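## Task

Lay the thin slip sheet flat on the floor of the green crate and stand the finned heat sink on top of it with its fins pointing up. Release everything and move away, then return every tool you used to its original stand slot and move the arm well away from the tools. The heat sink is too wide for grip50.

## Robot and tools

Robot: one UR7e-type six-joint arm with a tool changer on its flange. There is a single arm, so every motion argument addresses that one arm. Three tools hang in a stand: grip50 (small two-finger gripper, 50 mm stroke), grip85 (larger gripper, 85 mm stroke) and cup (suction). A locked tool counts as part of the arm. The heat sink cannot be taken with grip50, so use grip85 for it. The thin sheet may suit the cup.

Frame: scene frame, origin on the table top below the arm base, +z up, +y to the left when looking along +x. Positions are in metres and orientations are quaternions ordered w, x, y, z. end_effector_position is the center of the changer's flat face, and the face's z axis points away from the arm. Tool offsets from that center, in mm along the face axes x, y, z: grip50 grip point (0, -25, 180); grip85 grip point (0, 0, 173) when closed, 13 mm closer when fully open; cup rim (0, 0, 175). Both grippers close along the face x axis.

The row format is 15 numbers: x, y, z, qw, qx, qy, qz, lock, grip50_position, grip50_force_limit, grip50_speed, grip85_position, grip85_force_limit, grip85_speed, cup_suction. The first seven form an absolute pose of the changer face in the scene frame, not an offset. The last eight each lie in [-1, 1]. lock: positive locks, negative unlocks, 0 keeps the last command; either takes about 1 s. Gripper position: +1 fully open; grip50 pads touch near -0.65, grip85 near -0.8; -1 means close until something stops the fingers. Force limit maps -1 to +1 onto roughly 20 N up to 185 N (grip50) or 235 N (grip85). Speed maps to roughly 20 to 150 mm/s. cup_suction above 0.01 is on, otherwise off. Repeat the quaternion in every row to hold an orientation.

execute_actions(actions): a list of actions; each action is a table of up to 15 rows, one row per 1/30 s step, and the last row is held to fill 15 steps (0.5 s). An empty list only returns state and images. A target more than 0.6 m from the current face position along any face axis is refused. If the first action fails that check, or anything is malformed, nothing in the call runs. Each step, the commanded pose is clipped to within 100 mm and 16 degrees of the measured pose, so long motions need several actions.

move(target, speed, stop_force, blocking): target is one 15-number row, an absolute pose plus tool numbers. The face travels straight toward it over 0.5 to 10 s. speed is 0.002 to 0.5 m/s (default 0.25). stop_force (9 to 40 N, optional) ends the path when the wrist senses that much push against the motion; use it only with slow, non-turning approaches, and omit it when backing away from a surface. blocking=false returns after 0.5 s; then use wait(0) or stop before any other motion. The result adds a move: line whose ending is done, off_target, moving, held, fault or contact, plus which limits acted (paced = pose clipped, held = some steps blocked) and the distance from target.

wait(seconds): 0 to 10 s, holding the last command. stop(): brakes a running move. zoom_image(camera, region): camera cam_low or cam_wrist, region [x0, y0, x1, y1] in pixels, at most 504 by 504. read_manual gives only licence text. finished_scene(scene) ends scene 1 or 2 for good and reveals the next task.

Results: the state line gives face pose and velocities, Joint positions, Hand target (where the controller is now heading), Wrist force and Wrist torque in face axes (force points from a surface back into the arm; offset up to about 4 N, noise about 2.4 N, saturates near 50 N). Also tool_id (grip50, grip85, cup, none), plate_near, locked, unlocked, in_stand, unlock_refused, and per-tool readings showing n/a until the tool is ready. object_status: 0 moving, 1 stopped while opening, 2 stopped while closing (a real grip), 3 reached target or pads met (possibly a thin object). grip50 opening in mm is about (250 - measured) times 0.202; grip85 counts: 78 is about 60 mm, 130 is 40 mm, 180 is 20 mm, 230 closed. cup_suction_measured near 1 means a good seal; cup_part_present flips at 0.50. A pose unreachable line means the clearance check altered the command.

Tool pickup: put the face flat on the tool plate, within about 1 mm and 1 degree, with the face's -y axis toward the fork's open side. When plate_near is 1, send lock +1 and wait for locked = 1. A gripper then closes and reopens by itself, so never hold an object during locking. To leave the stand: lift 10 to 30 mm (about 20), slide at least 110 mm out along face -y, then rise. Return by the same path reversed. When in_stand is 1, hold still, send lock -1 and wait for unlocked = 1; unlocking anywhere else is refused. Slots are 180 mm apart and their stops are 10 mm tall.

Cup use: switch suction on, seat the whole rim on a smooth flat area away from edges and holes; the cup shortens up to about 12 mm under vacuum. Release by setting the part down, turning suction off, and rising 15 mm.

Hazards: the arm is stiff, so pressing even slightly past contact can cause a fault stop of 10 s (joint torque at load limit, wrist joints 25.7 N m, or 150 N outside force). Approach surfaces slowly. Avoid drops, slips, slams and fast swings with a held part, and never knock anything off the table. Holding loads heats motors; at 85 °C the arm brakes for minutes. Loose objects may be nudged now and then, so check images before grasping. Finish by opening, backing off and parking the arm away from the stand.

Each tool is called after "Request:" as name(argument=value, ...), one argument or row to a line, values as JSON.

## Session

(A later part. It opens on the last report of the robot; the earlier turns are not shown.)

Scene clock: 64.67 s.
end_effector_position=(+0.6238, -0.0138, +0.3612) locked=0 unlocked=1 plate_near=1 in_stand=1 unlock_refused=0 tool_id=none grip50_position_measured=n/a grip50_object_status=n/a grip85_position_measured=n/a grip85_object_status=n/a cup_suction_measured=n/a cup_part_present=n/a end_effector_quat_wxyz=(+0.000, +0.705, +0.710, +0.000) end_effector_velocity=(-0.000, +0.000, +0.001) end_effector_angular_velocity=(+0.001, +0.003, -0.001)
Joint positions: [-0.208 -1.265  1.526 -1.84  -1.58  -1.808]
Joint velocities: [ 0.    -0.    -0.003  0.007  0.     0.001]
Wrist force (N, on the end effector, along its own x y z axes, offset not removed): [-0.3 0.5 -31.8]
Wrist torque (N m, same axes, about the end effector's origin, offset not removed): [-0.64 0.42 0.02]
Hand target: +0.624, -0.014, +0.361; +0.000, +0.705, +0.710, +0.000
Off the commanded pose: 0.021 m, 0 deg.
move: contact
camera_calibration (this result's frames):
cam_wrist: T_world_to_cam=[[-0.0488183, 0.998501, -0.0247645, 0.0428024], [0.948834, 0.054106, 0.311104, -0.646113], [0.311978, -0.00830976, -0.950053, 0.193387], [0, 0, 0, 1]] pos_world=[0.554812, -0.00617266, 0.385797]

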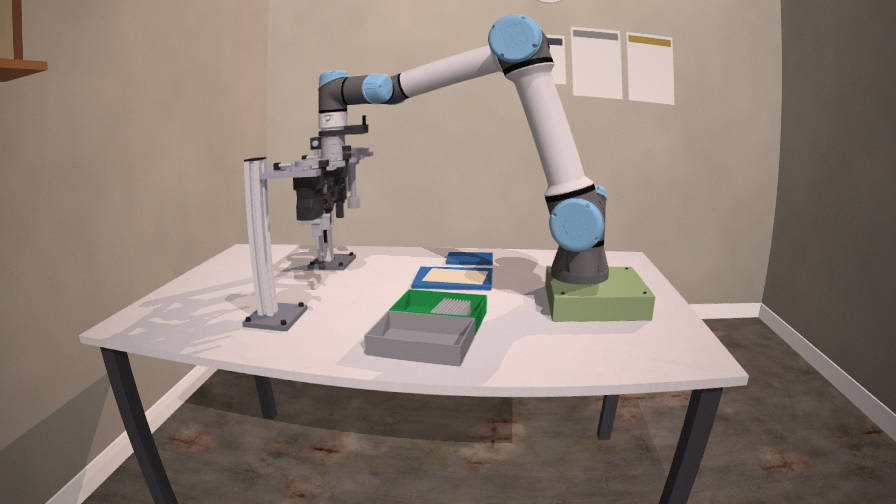

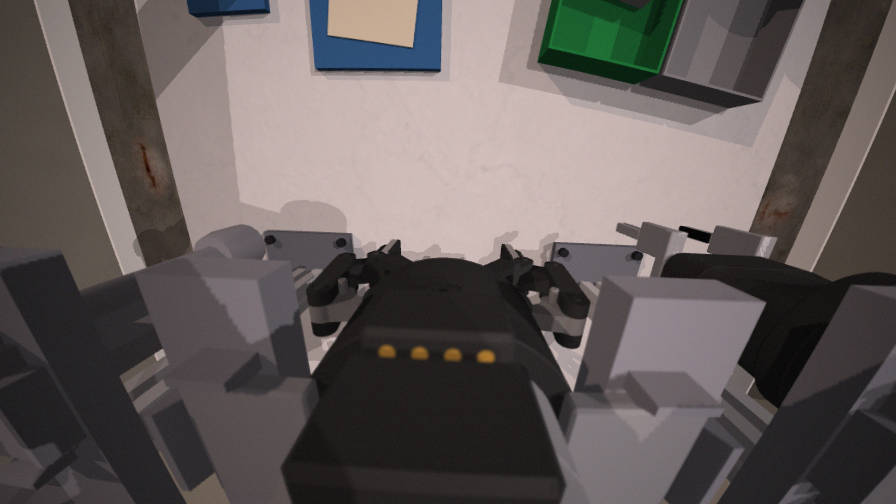

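Request:
execute_actions(
  actions=[
    [[0.6238,-0.0137,0.3616,0,0.7047,0.7095,0,1,1,0,0,1,0,0,0]],
    [[0.6238,-0.0137,0.3616,0,0.7047,0.7095,0,1,1,0,0,1,0,0,0]],
    [[0.6238,-0.0137,0.3616,0,0.7047,0.7095,0,1,1,0,0,1,0,0,0]],
  ],
)

Request:
move(
  target=[0.6238,-0.0137,0.382,0,0.7047,0.7095,0,0,1,0,0,1,0,0,0],
  speed=0.03,
)

Request:
move(
  target=[0.495,-0.0146,0.382,0,0.7047,0.7095,0,0,1,0,0,1,0,0,0],
  speed=0.08,
)

Request:
move(
  target=[0.34,0.08,0.36,0,1,0,0,0,1,0,0,1,0,0,0],
  speed=0.25,
)

Scene clock: 71.53 s.
end_effector_position=(+0.6238, -0.0137, +0.3616) locked=1 unlocked=0 plate_near=1 in_stand=1 unlock_refused=0 tool_id=grip85 grip50_position_measured=n/a grip50_object_status=n/a grip85_position_measured=n/a grip85_object_status=n/a cup_suction_measured=n/a cup_part_present=n/a end_effector_quat_wxyz=(+0.000, +0.705, +0.710, -0.000) end_effector_velocity=(-0.000, +0.001, +0.001) end_effector_angular_velocity=(+0.001, -0.001, +0.000)
Joint positions: [-0.208 -1.265  1.525 -1.839 -1.58  -1.808]
Joint velocities: [ 0.001 -0.001  0.     0.     0.001  0.001]
Wrist force (N, on the end effector, along its own x y z axes, offset not removed): [-2.2 -0.7 -15.8]
Wrist torque (N m, same axes, about the end effector's origin, offset not removed): [-0.20 0.65 0.11]
Hand target: +0.624, -0.014, +0.362; -0.000, +0.705, +0.710, -0.000
Off the commanded pose: 0.000 m, 0 deg.
camera_calibration (this result's frames):
cam_wrist: T_world_to_cam=[[-0.0488315, 0.998498, -0.0248556, 0.042776], [0.948885, 0.0541455, 0.310944, -0.646247], [0.311823, -0.00840124, -0.950103, 0.193952], [0, 0, 0, 1]] pos_world=[0.554824, -0.00609088, 0.386285]

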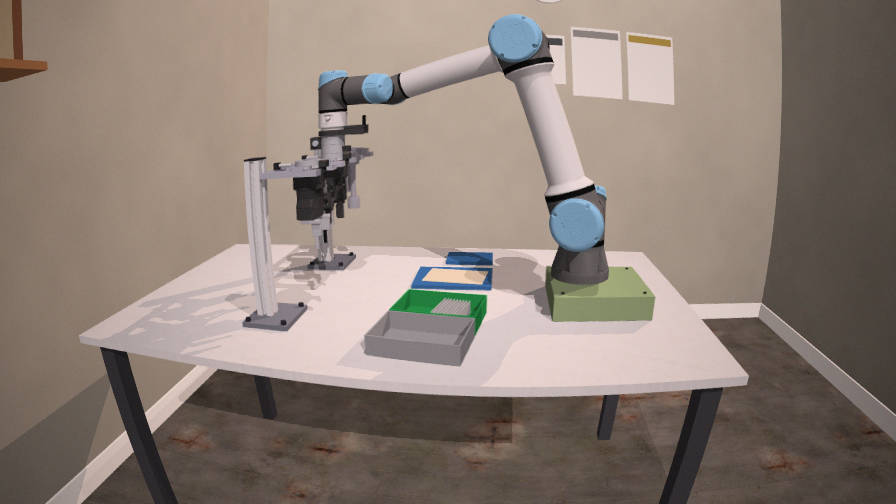

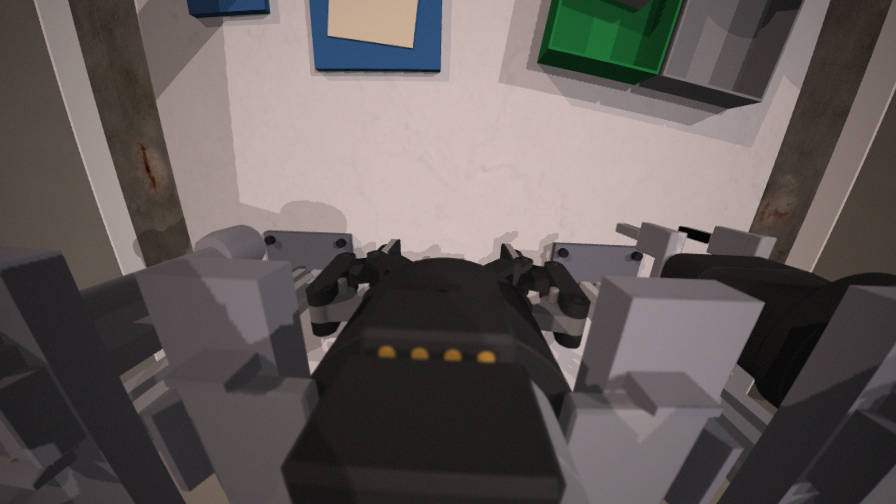

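Scene clock: 72.53 s.
end_effector_position=(+0.6238, -0.0137, +0.3819) locked=1 unlocked=0 plate_near=1 in_stand=0 unlock_refused=0 tool_id=grip85 grip50_position_measured=n/a grip50_object_status=n/a grip85_position_measured=n/a grip85_object_status=n/a cup_suction_measured=n/a cup_part_present=n/a end_effector_quat_wxyz=(+0.000, +0.705, +0.710, -0.000) end_effector_velocity=(+0.000, -0.000, +0.000) end_effector_angular_velocity=(+0.001, +0.002, -0.000)
Joint positions: [-0.208 -1.277  1.487 -1.79  -1.58  -1.807]
Joint velocities: [-0.     0.001 -0.003  0.004  0.    -0.   ]
Wrist force (N, on the end effector, along its own x y z axes, offset not removed): [2.4 0.1 2.5]
Wrist torque (N m, same axes, about the end effector's origin, offset not removed): [0.03 -0.21 -0.11]
Hand target: +0.624, -0.014, +0.382; +0.000, +0.705, +0.710, +0.000
Off the commanded pose: 0.000 m, 0 deg.
move: done
camera_calibration (this result's frames):
cam_wrist: T_world_to_cam=[[-0.0488249, 0.998498, -0.0248469, 0.04327], [0.948892, 0.0541363, 0.310924, -0.652514], [0.311802, -0.00839617, -0.95011, 0.213195], [0, 0, 0, 1]] pos_world=[0.554803, -0.00609034, 0.406516]

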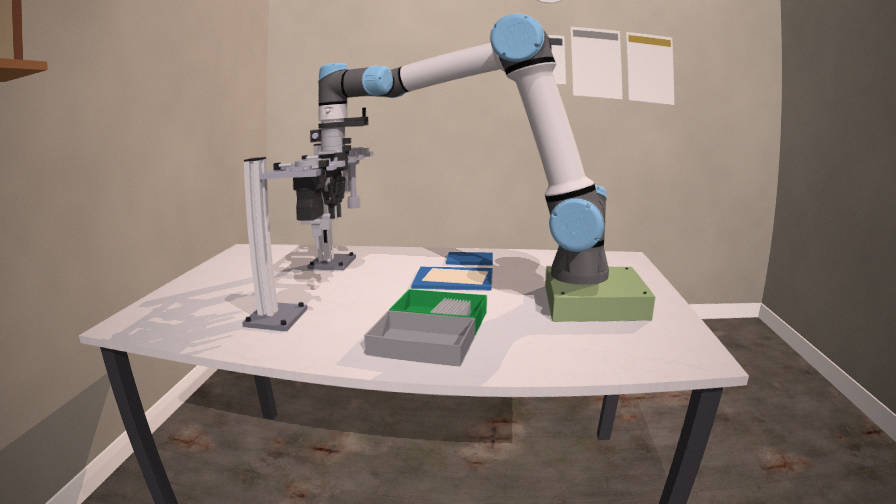

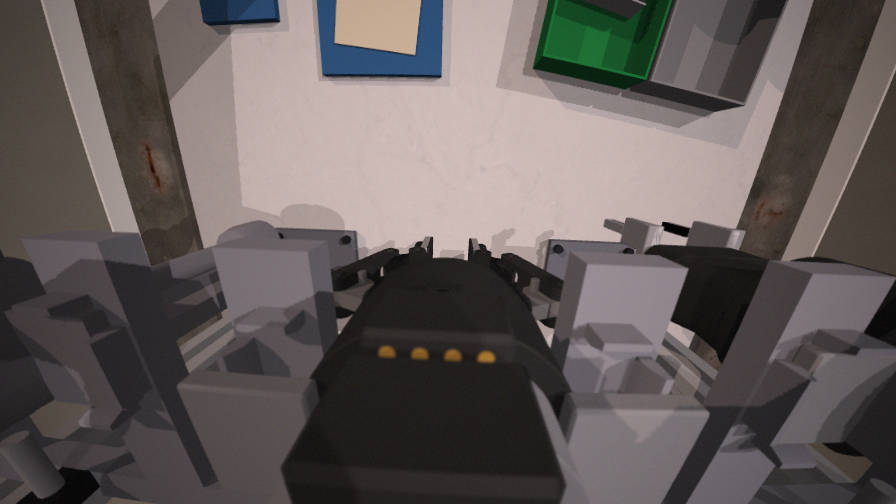

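Scene clock: 74.73 s.
end_effector_position=(+0.4950, -0.0145, +0.3818) locked=1 unlocked=0 plate_near=1 in_stand=0 unlock_refused=0 tool_id=grip85 grip50_position_measured=n/a grip50_object_status=n/a grip85_position_measured=3 grip85_object_status=3 cup_suction_measured=n/a cup_part_present=n/a end_effector_quat_wxyz=(+0.000, +0.705, +0.710, -0.000) end_effector_velocity=(-0.001, +0.000, +0.000) end_effector_angular_velocity=(-0.002, -0.000, +0.001)
Joint positions: [-0.271 -1.582  1.843 -1.84  -1.58  -1.87 ]
Joint velocities: [ 0.001 -0.002  0.001  0.    -0.001 -0.001]
Wrist force (N, on the end effector, along its own x y z axes, offset not removed): [-1.4 3.8 -0.5]
Wrist torque (N m, same axes, about the end effector's origin, offset not removed): [0.10 0.10 -0.10]
Hand target: +0.495, -0.015, +0.382; +0.000, +0.705, +0.710, -0.000
Off the commanded pose: 0.000 m, 0 deg.
move: done
camera_calibration (this result's frames):
cam_wrist: T_world_to_cam=[[-0.0488217, 0.998495, -0.0250003, 0.0378729], [0.948857, 0.054182, 0.311023, -0.530323], [0.31191, -0.00853699, -0.950073, 0.253241], [0, 0, 0, 1]] pos_world=[0.426061, -0.00691993, 0.406488]

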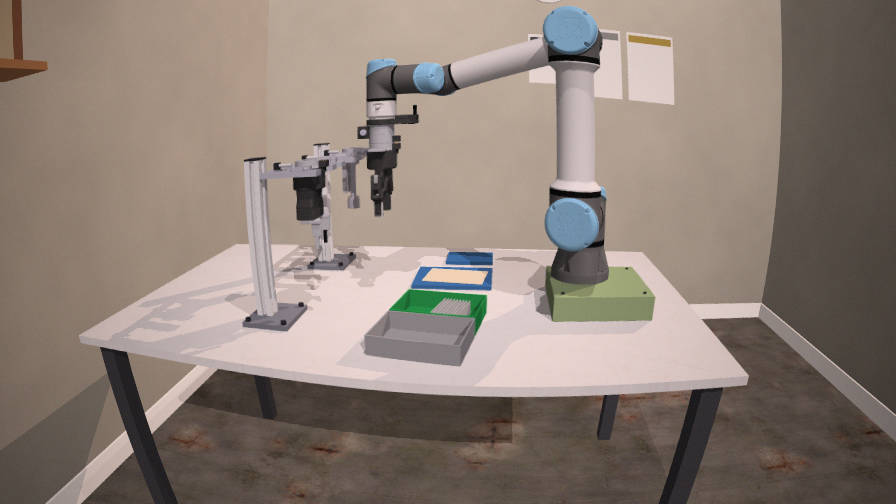

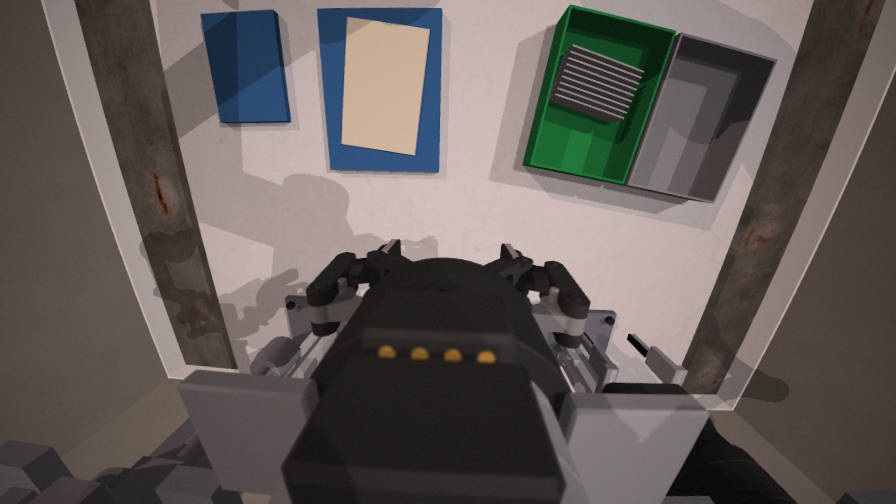

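Scene clock: 78.37 s.
end_effector_position=(+0.3401, +0.0800, +0.3598) locked=1 unlocked=0 plate_near=1 in_stand=0 unlock_refused=0 tool_id=grip85 grip50_position_measured=n/a grip50_object_status=n/a grip85_position_measured=3 grip85_object_status=3 cup_suction_measured=n/a cup_part_present=n/a end_effector_quat_wxyz=(-0.000, +1.000, +0.000, -0.000) end_effector_velocity=(-0.001, +0.000, +0.000) end_effector_angular_velocity=(-0.002, -0.001, -0.009)
Joint positions: [-0.124 -1.955  2.196 -1.82  -1.581 -0.147]
Joint velocities: [ 0.002 -0.002  0.001 -0.    -0.001  0.011]
Wrist force (N, on the end effector, along its own x y z axes, offset not removed): [-0.2 -1.0 0.0]
Wrist torque (N m, same axes, about the end effector's origin, offset not removed): [-0.18 0.00 -0.18]
Hand target: +0.340, +0.080, +0.360; -0.000, +1.000, +0.000, -0.000
Off the commanded pose: 0.000 m, 0 deg.
move: done
camera_calibration (this result's frames):
cam_wrist: T_world_to_cam=[[0.998768, 0.0429011, -0.0249471, -0.344506], [0.0485336, -0.949325, 0.310525, 0.00508885], [-0.0103611, -0.311353, -0.950238, 0.415338], [0, 0, 0, 1]] pos_world=[0.348138, 0.148927, 0.384495]

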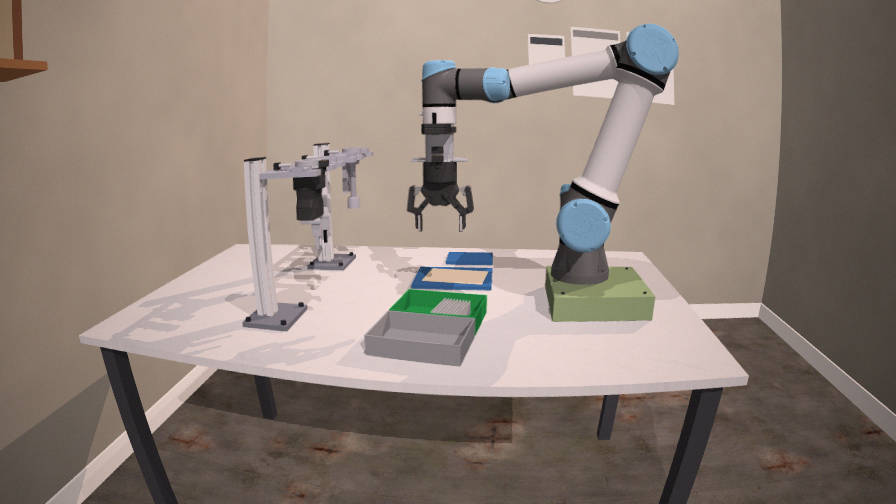

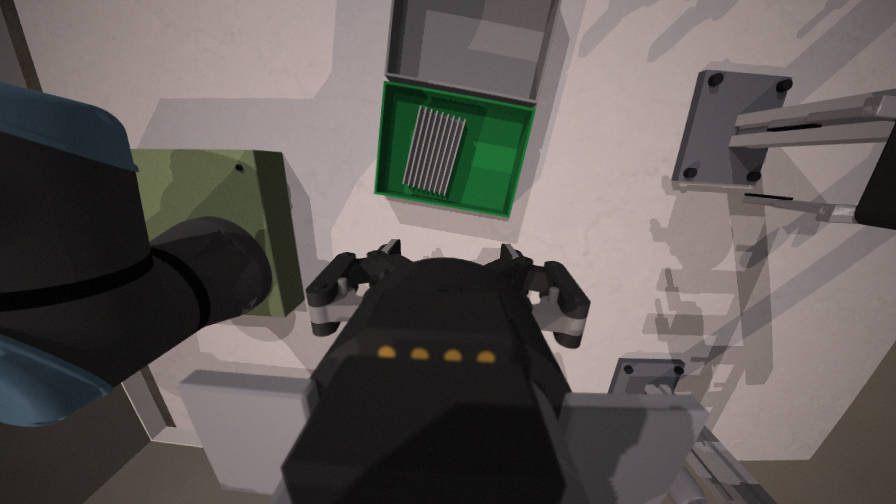

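Request:
zoom_image(
  camera="cam_wrist",
  region=[340,60,580,240],
)

Region (340, 60, 580, 240) of cam_wrist's 896x504 image, scaled by 2.100, with more detail than that image has; it fills the top 378 rows of this view, and the rest is white.

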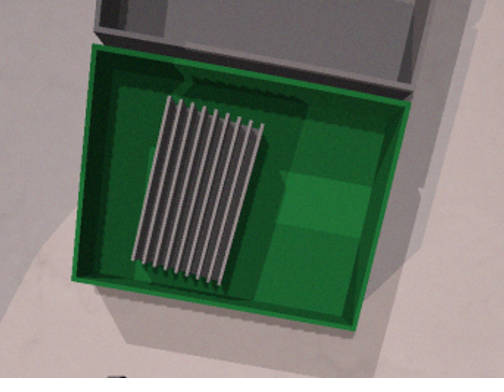

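Request:
move(
  target=[0.311,0.173,0.28,0,0.9941,-0.1089,0,0,1,0,0,1,0,0,0],
  speed=0.15,
)

Scene clock: 86.90 s.
end_effector_position=(+0.3110, +0.1729, +0.2801) locked=1 unlocked=0 plate_near=1 in_stand=0 unlock_refused=0 tool_id=grip85 grip50_position_measured=n/a grip50_object_status=n/a grip85_position_measured=3 grip85_object_status=3 cup_suction_measured=n/a cup_part_present=n/a end_effector_quat_wxyz=(-0.000, +0.994, -0.109, -0.000) end_effector_velocity=(-0.000, +0.002, -0.001) end_effector_angular_velocity=(-0.000, -0.000, -0.003)
Joint positions: [ 0.159 -1.839  2.345 -2.081 -1.582  0.355]
Joint velocities: [ 0.005  0.004  0.001 -0.005 -0.     0.008]
Wrist force (N, on the end effector, along its own x y z axes, offset not removed): [-4.0 -1.1 -5.3]
Wrist torque (N m, same axes, about the end effector's origin, offset not removed): [-0.20 0.14 0.02]
Hand target: +0.311, +0.173, +0.280; -0.000, +0.994, -0.109, -0.000
Off the commanded pose: 0.000 m, 0 deg.
move: done
camera_calibration (this result's frames):
cam_wrist: T_world_to_cam=[[0.984265, -0.174862, -0.0254069, -0.27913], [-0.158509, -0.937311, 0.310358, 0.181757], [-0.0780841, -0.301447, -0.95028, 0.387598], [0, 0, 0, 1]] pos_world=[0.333814, 0.238394, 0.304825]

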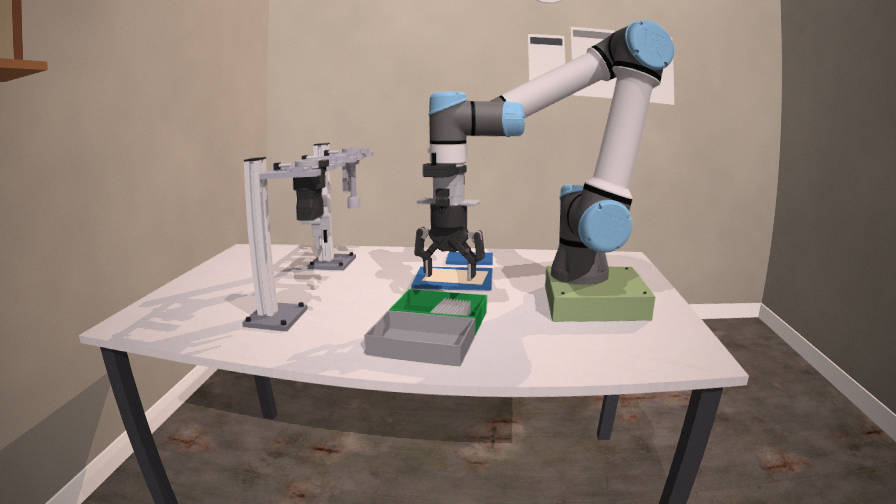

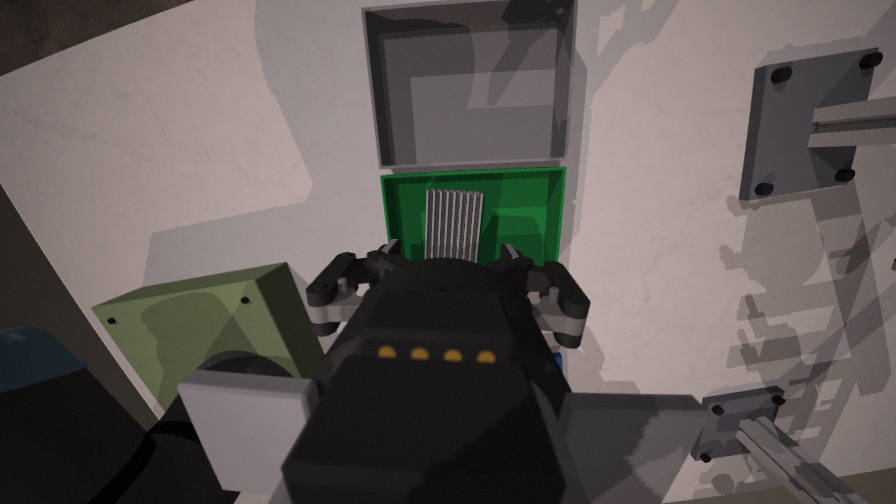

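Request:
move(
  target=[0.311,0.173,0.225,0,0.9941,-0.1089,0,0,1,0,0,0.7,0,0,0],
  speed=0.08,
)

Request:
move(
  target=[0.311,0.173,0.197,0,0.9941,-0.1089,0,0,1,0,0,0.7,0,0,0],
  speed=0.015,
  stop_force=12,
)

Request:
move(
  target=[0.311,0.173,0.197,0,0.9941,-0.1089,0,0,1,0,0,-1,0,-0.5,0],
)

Request:
move(
  target=[0.311,0.173,0.28,0,0.9941,-0.1089,0,0,1,0,0,-1,0,-0.5,0],
  speed=0.1,
)

Request:
move(
  target=[0.47,0.03,0.27,0,1,0,0,0,1,0,0,-1,0,-0.5,0],
  speed=0.15,
)

Request:
move(
  target=[0.47,0.03,0.205,0,1,0,0,0,1,0,0,-1,0,-0.5,0],
  speed=0.06,
)

Request:
move(
  target=[0.47,0.03,0.18,0,1,0,0,0,1,0,0,-1,0,-0.5,0],
  speed=0.006,
  stop_force=10,
)

Scene clock: 97.00 s.
end_effector_position=(+0.3110, +0.1730, +0.2252) locked=1 unlocked=0 plate_near=1 in_stand=0 unlock_refused=0 tool_id=grip85 grip50_position_measured=n/a grip50_object_status=n/a grip85_position_measured=41 grip85_object_status=3 cup_suction_measured=n/a cup_part_present=n/a end_effector_quat_wxyz=(+0.000, +0.994, -0.109, -0.000) end_effector_velocity=(+0.000, +0.000, -0.001) end_effector_angular_velocity=(+0.000, -0.002, +0.001)
Joint positions: [ 0.158 -1.731  2.438 -2.283 -1.583  0.354]
Joint velocities: [ 0.     0.004  0.003 -0.009 -0.    -0.001]
Wrist force (N, on the end effector, along its own x y z axes, offset not removed): [0.2 1.4 -3.6]
Wrist torque (N m, same axes, about the end effector's origin, offset not removed): [0.05 0.16 -0.03]
Hand target: +0.311, +0.173, +0.225; +0.000, +0.994, -0.109, -0.000
Off the commanded pose: 0.000 m, 0 deg.
move: done
camera_calibration (this result's frames):
cam_wrist: T_world_to_cam=[[0.984227, -0.175151, -0.0248795, -0.280565], [-0.158897, -0.937055, 0.310934, 0.198847], [-0.0777739, -0.302076, -0.950106, 0.335414], [0, 0, 0, 1]] pos_world=[0.333822, 0.23851, 0.24987]

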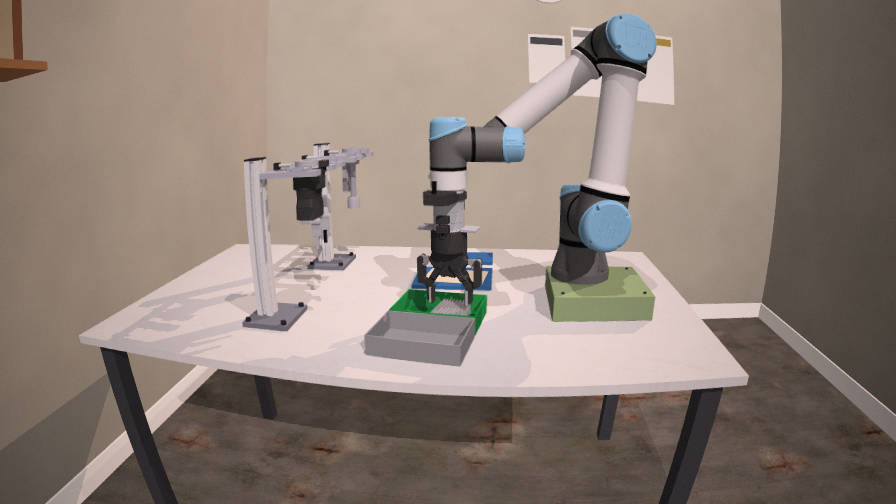

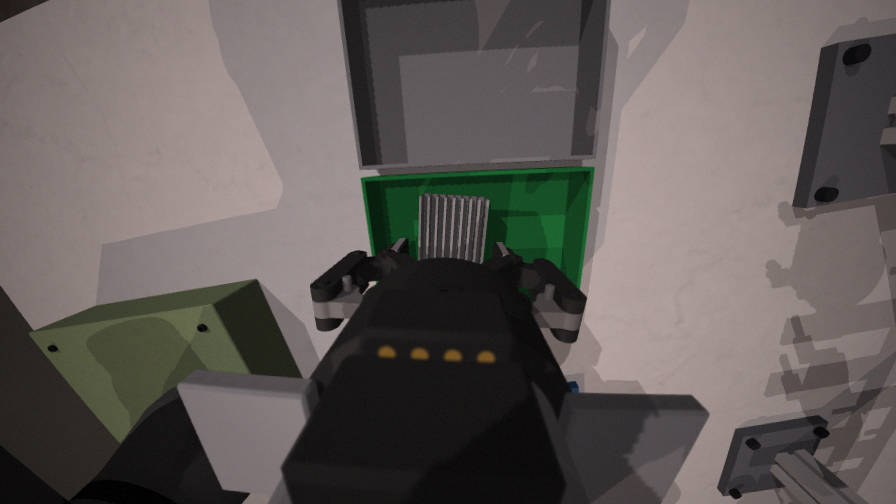

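Scene clock: 99.13 s.
end_effector_position=(+0.3110, +0.1730, +0.1972) locked=1 unlocked=0 plate_near=1 in_stand=0 unlock_refused=0 tool_id=grip85 grip50_position_measured=n/a grip50_object_status=n/a grip85_position_measured=41 grip85_object_status=3 cup_suction_measured=n/a cup_part_present=n/a end_effector_quat_wxyz=(+0.000, +0.994, -0.109, -0.000) end_effector_velocity=(+0.000, -0.000, -0.001) end_effector_angular_velocity=(-0.001, -0.001, +0.001)
Joint positions: [ 0.157 -1.658  2.478 -2.395 -1.583  0.353]
Joint velocities: [-0.     0.004  0.002 -0.007 -0.001 -0.001]
Wrist force (N, on the end effector, along its own x y z axes, offset not removed): [-0.3 -3.0 -1.9]
Wrist torque (N m, same axes, about the end effector's origin, offset not removed): [-0.24 0.08 0.00]
Hand target: +0.311, +0.173, +0.197; +0.000, +0.994, -0.109, -0.000
Off the commanded pose: 0.000 m, 0 deg.
move: done
camera_calibration (this result's frames):
cam_wrist: T_world_to_cam=[[0.984222, -0.175188, -0.0248411, -0.281251], [-0.158944, -0.937049, 0.310929, 0.20761], [-0.0777483, -0.302075, -0.950108, 0.308776], [0, 0, 0, 1]] pos_world=[0.333819, 0.238543, 0.221832]

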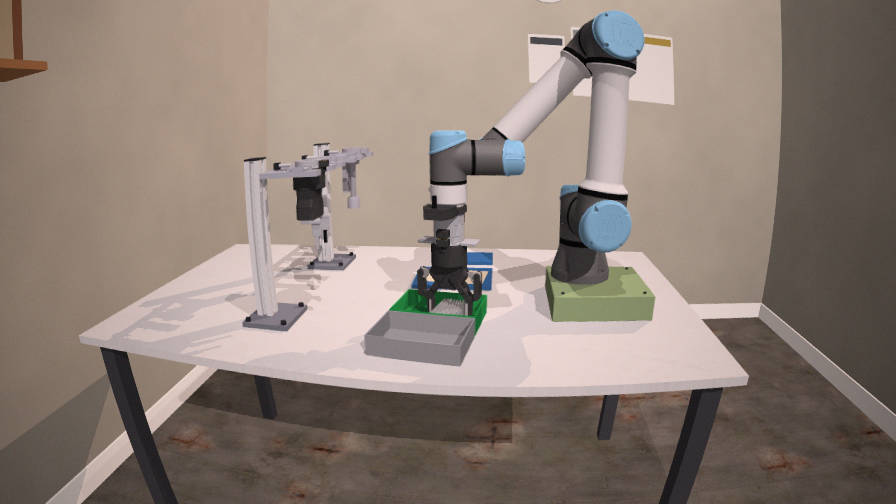

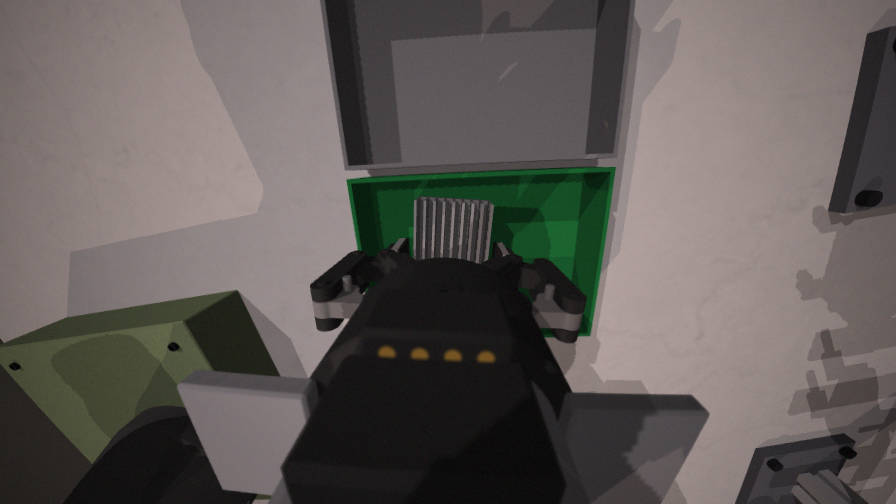

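Scene clock: 99.83 s.
end_effector_position=(+0.3110, +0.1730, +0.1971) locked=1 unlocked=0 plate_near=1 in_stand=0 unlock_refused=0 tool_id=grip85 grip50_position_measured=n/a grip50_object_status=n/a grip85_position_measured=81 grip85_object_status=2 cup_suction_measured=n/a cup_part_present=n/a end_effector_quat_wxyz=(-0.000, +0.994, -0.109, +0.000) end_effector_velocity=(-0.000, +0.000, -0.001) end_effector_angular_velocity=(-0.000, +0.002, +0.002)
Joint positions: [ 0.157 -1.658  2.479 -2.396 -1.583  0.353]
Joint velocities: [ 0.001  0.002  0.001 -0.     0.    -0.001]
Wrist force (N, on the end effector, along its own x y z axes, offset not removed): [-19.3 8.4 -50.0]
Wrist torque (N m, same axes, about the end effector's origin, offset not removed): [-1.36 -3.65 0.18]
Hand target: +0.311, +0.173, +0.197; +0.000, +0.994, -0.109, -0.000
Off the commanded pose: 0.000 m, 0 deg.
move: done
camera_calibration (this result's frames):
cam_wrist: T_world_to_cam=[[0.984226, -0.175192, -0.0246186, -0.281335], [-0.15902, -0.937057, 0.310864, 0.20769], [-0.07753, -0.302046, -0.950135, 0.308618], [0, 0, 0, 1]] pos_world=[0.333851, 0.238547, 0.221739]

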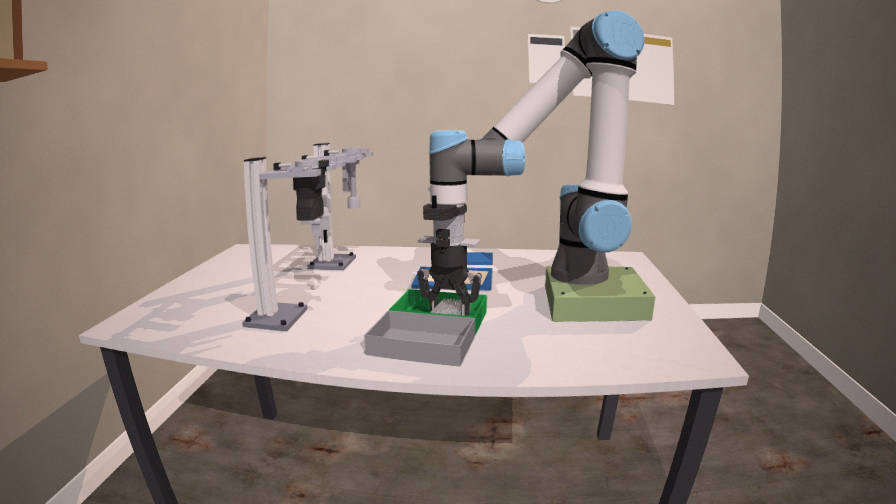

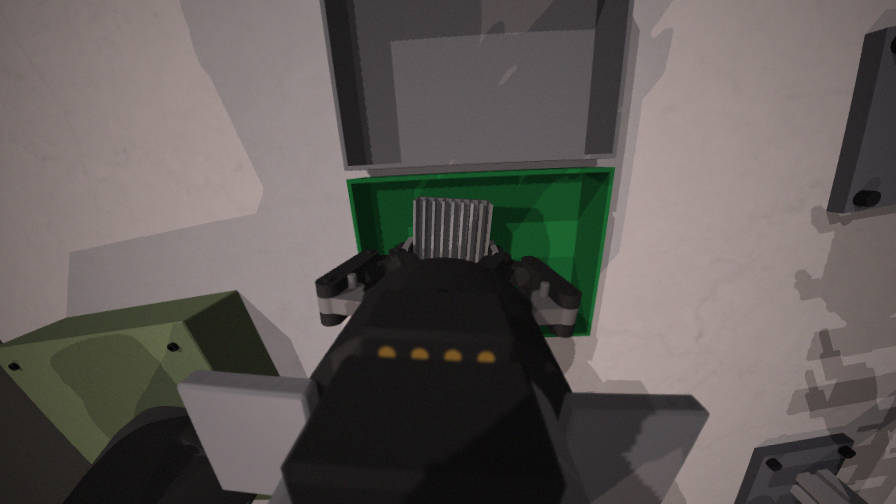

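Scene clock: 101.13 s.
end_effector_position=(+0.3109, +0.1730, +0.2798) locked=1 unlocked=0 plate_near=1 in_stand=0 unlock_refused=0 tool_id=grip85 grip50_position_measured=n/a grip50_object_status=n/a grip85_position_measured=81 grip85_object_status=2 cup_suction_measured=n/a cup_part_present=n/a end_effector_quat_wxyz=(+0.000, +0.994, -0.109, +0.000) end_effector_velocity=(+0.000, -0.001, +0.002) end_effector_angular_velocity=(-0.001, -0.000, -0.001)
Joint positions: [ 0.16  -1.839  2.346 -2.083 -1.583  0.356]
Joint velocities: [-0.001 -0.004 -0.003  0.006 -0.001 -0.001]
Wrist force (N, on the end effector, along its own x y z axes, offset not removed): [-4.0 -1.1 -1.3]
Wrist torque (N m, same axes, about the end effector's origin, offset not removed): [-0.23 0.15 0.07]
Hand target: +0.311, +0.173, +0.280; -0.000, +0.994, -0.109, -0.000
Off the commanded pose: 0.000 m, 0 deg.
move: done
camera_calibration (this result's frames):
cam_wrist: T_world_to_cam=[[0.98421, -0.175266, -0.0247655, -0.27914], [-0.159036, -0.937016, 0.310978, 0.181922], [-0.0777095, -0.302129, -0.950094, 0.387279], [0, 0, 0, 1]] pos_world=[0.333759, 0.238549, 0.304464]

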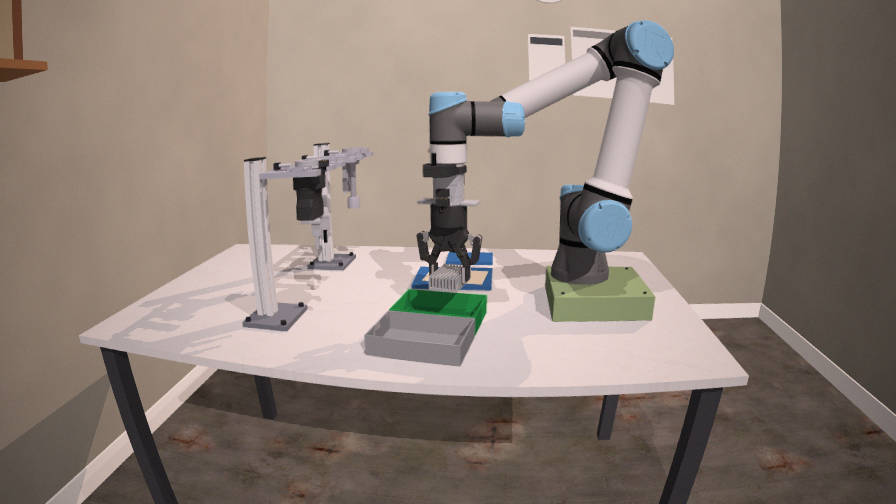

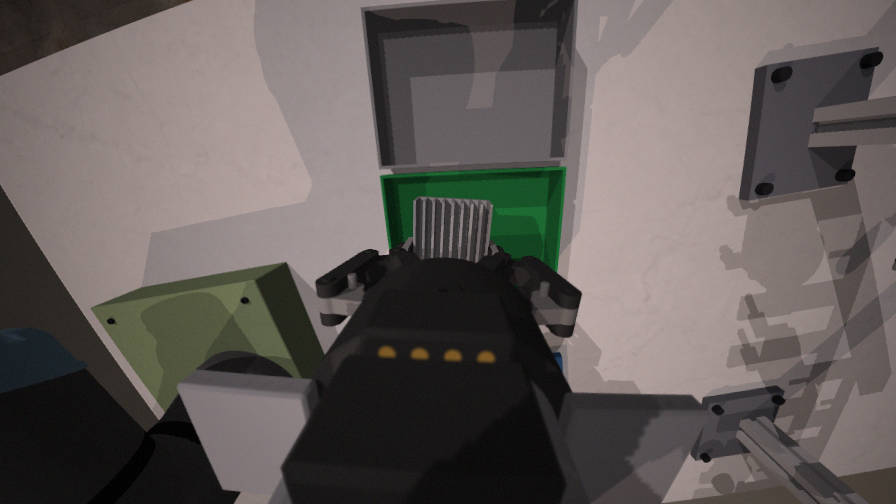

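Scene clock: 103.07 s.
end_effector_position=(+0.4699, +0.0300, +0.2702) locked=1 unlocked=0 plate_near=1 in_stand=0 unlock_refused=0 tool_id=grip85 grip50_position_measured=n/a grip50_object_status=n/a grip85_position_measured=81 grip85_object_status=2 cup_suction_measured=n/a cup_part_present=n/a end_effector_quat_wxyz=(+0.000, +1.000, -0.000, +0.000) end_effector_velocity=(+0.001, -0.001, -0.001) end_effector_angular_velocity=(-0.000, +0.002, +0.002)
Joint positions: [-0.193 -1.523  2.096 -2.153 -1.581 -0.215]
Joint velocities: [-0.001  0.004 -0.003  0.    -0.    -0.003]
Wrist force (N, on the end effector, along its own x y z axes, offset not removed): [-4.2 2.9 0.8]
Wrist torque (N m, same axes, about the end effector's origin, offset not removed): [0.18 0.22 -0.03]
Hand target: +0.470, +0.030, +0.270; +0.000, +1.000, +0.000, +0.000
Off the commanded pose: 0.000 m, 0 deg.
move: done
camera_calibration (this result's frames):
cam_wrist: T_world_to_cam=[[0.998829, 0.0418871, -0.0242115, -0.474434], [0.047353, -0.949001, 0.311697, -0.0205978], [-0.00992063, -0.312479, -0.949873, 0.315691], [0, 0, 0, 1]] pos_world=[0.477985, 0.098972, 0.294799]

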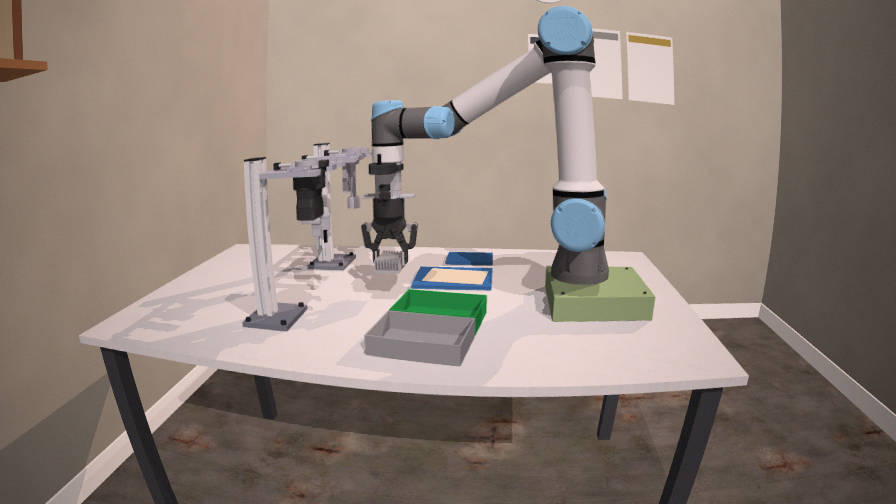

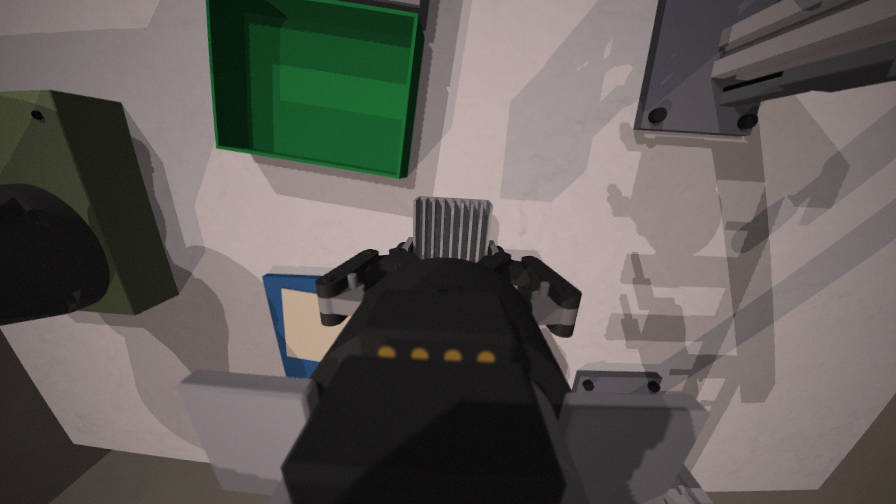

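Scene clock: 104.53 s.
end_effector_position=(+0.4700, +0.0300, +0.2052) locked=1 unlocked=0 plate_near=1 in_stand=0 unlock_refused=0 tool_id=grip85 grip50_position_measured=n/a grip50_object_status=n/a grip85_position_measured=81 grip85_object_status=2 cup_suction_measured=n/a cup_part_present=n/a end_effector_quat_wxyz=(+0.000, +1.000, -0.000, -0.000) end_effector_velocity=(+0.000, -0.000, -0.003) end_effector_angular_velocity=(+0.002, +0.002, -0.002)
Joint positions: [-0.195 -1.409  2.178 -2.348 -1.581 -0.217]
Joint velocities: [-0.001  0.007  0.002 -0.007  0.001  0.   ]
Wrist force (N, on the end effector, along its own x y z axes, offset not removed): [-1.5 3.6 -0.6]
Wrist torque (N m, same axes, about the end effector's origin, offset not removed): [0.02 0.13 0.10]
Hand target: +0.470, +0.030, +0.205; +0.000, +1.000, -0.000, -0.000
Off the commanded pose: 0.000 m, 0 deg.
move: done
camera_calibration (this result's frames):
cam_wrist: T_world_to_cam=[[0.998807, 0.0420445, -0.0248455, -0.475986], [0.0476921, -0.949238, 0.310924, -0.000382136], [-0.0105117, -0.311738, -0.95011, 0.254274], [0, 0, 0, 1]] pos_world=[0.478109, 0.0989167, 0.229881]

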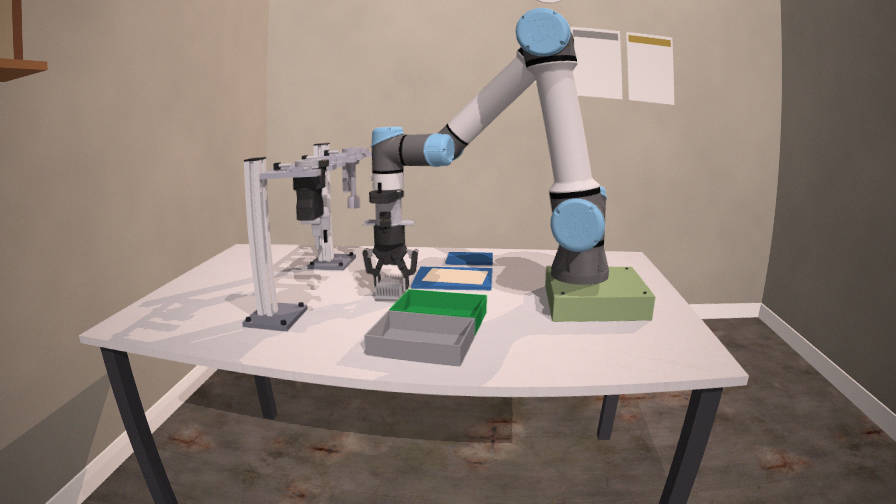

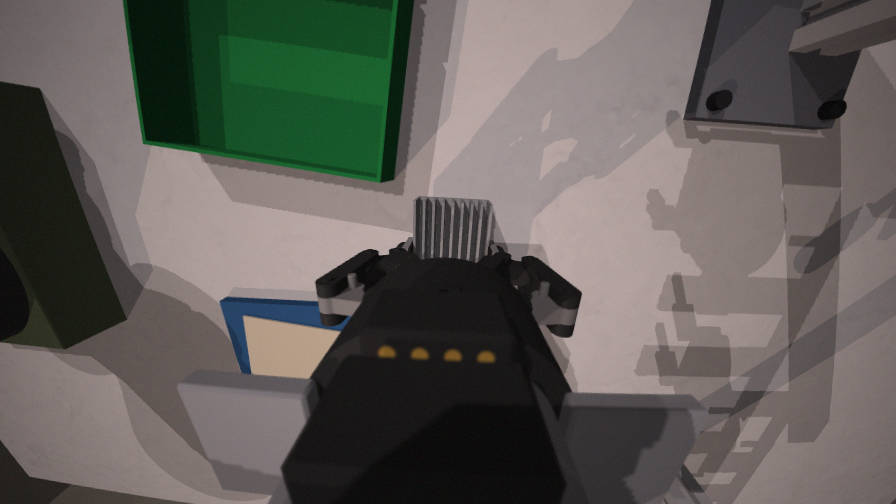

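Scene clock: 106.63 s.
end_effector_position=(+0.4700, +0.0300, +0.1948) locked=1 unlocked=0 plate_near=1 in_stand=0 unlock_refused=0 tool_id=grip85 grip50_position_measured=n/a grip50_object_status=n/a grip85_position_measured=81 grip85_object_status=2 cup_suction_measured=n/a cup_part_present=n/a end_effector_quat_wxyz=(-0.000, +1.000, -0.000, +0.000) end_effector_velocity=(-0.001, +0.000, +0.001) end_effector_angular_velocity=(+0.001, +0.006, +0.001)
Joint positions: [-0.195 -1.388  2.188 -2.38  -1.581 -0.217]
Joint velocities: [ 0.001 -0.003 -0.002  0.01  -0.001 -0.   ]
Wrist force (N, on the end effector, along its own x y z axes, offset not removed): [-0.6 1.0 -18.7]
Wrist torque (N m, same axes, about the end effector's origin, offset not removed): [-0.06 1.41 -0.06]
Hand target: +0.470, +0.030, +0.195; +0.000, +1.000, -0.000, -0.000
Off the commanded pose: 0.015 m, 0 deg.
move: contact
camera_calibration (this result's frames):
cam_wrist: T_world_to_cam=[[0.998808, 0.0420431, -0.0247806, -0.476247], [0.0476706, -0.949238, 0.310924, 0.00286987], [-0.0104505, -0.311735, -0.950112, 0.24435], [0, 0, 0, 1]] pos_world=[0.478097, 0.0989196, 0.219466]

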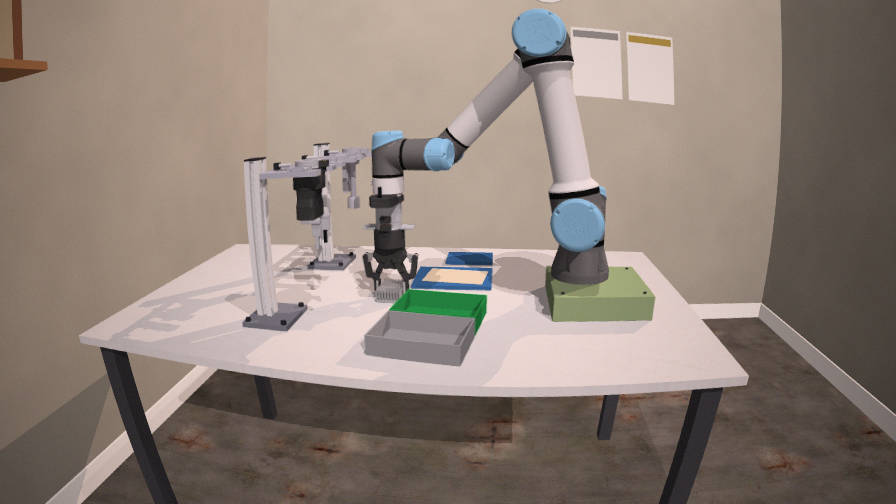

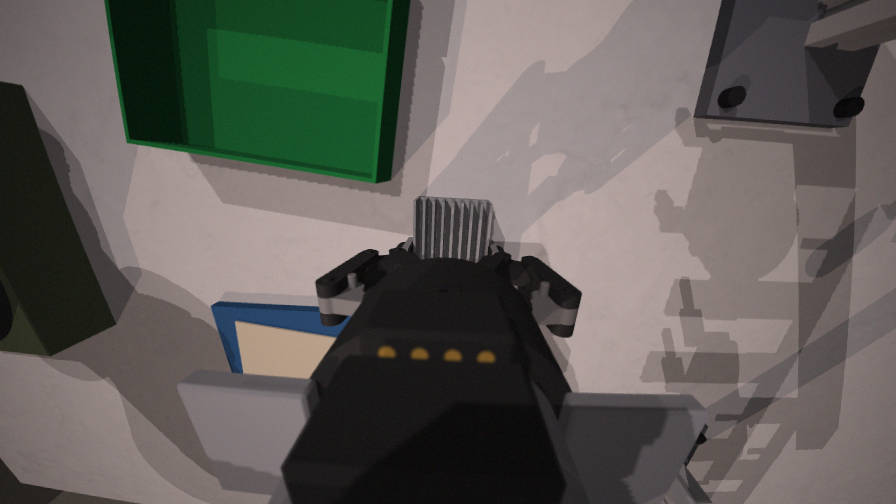

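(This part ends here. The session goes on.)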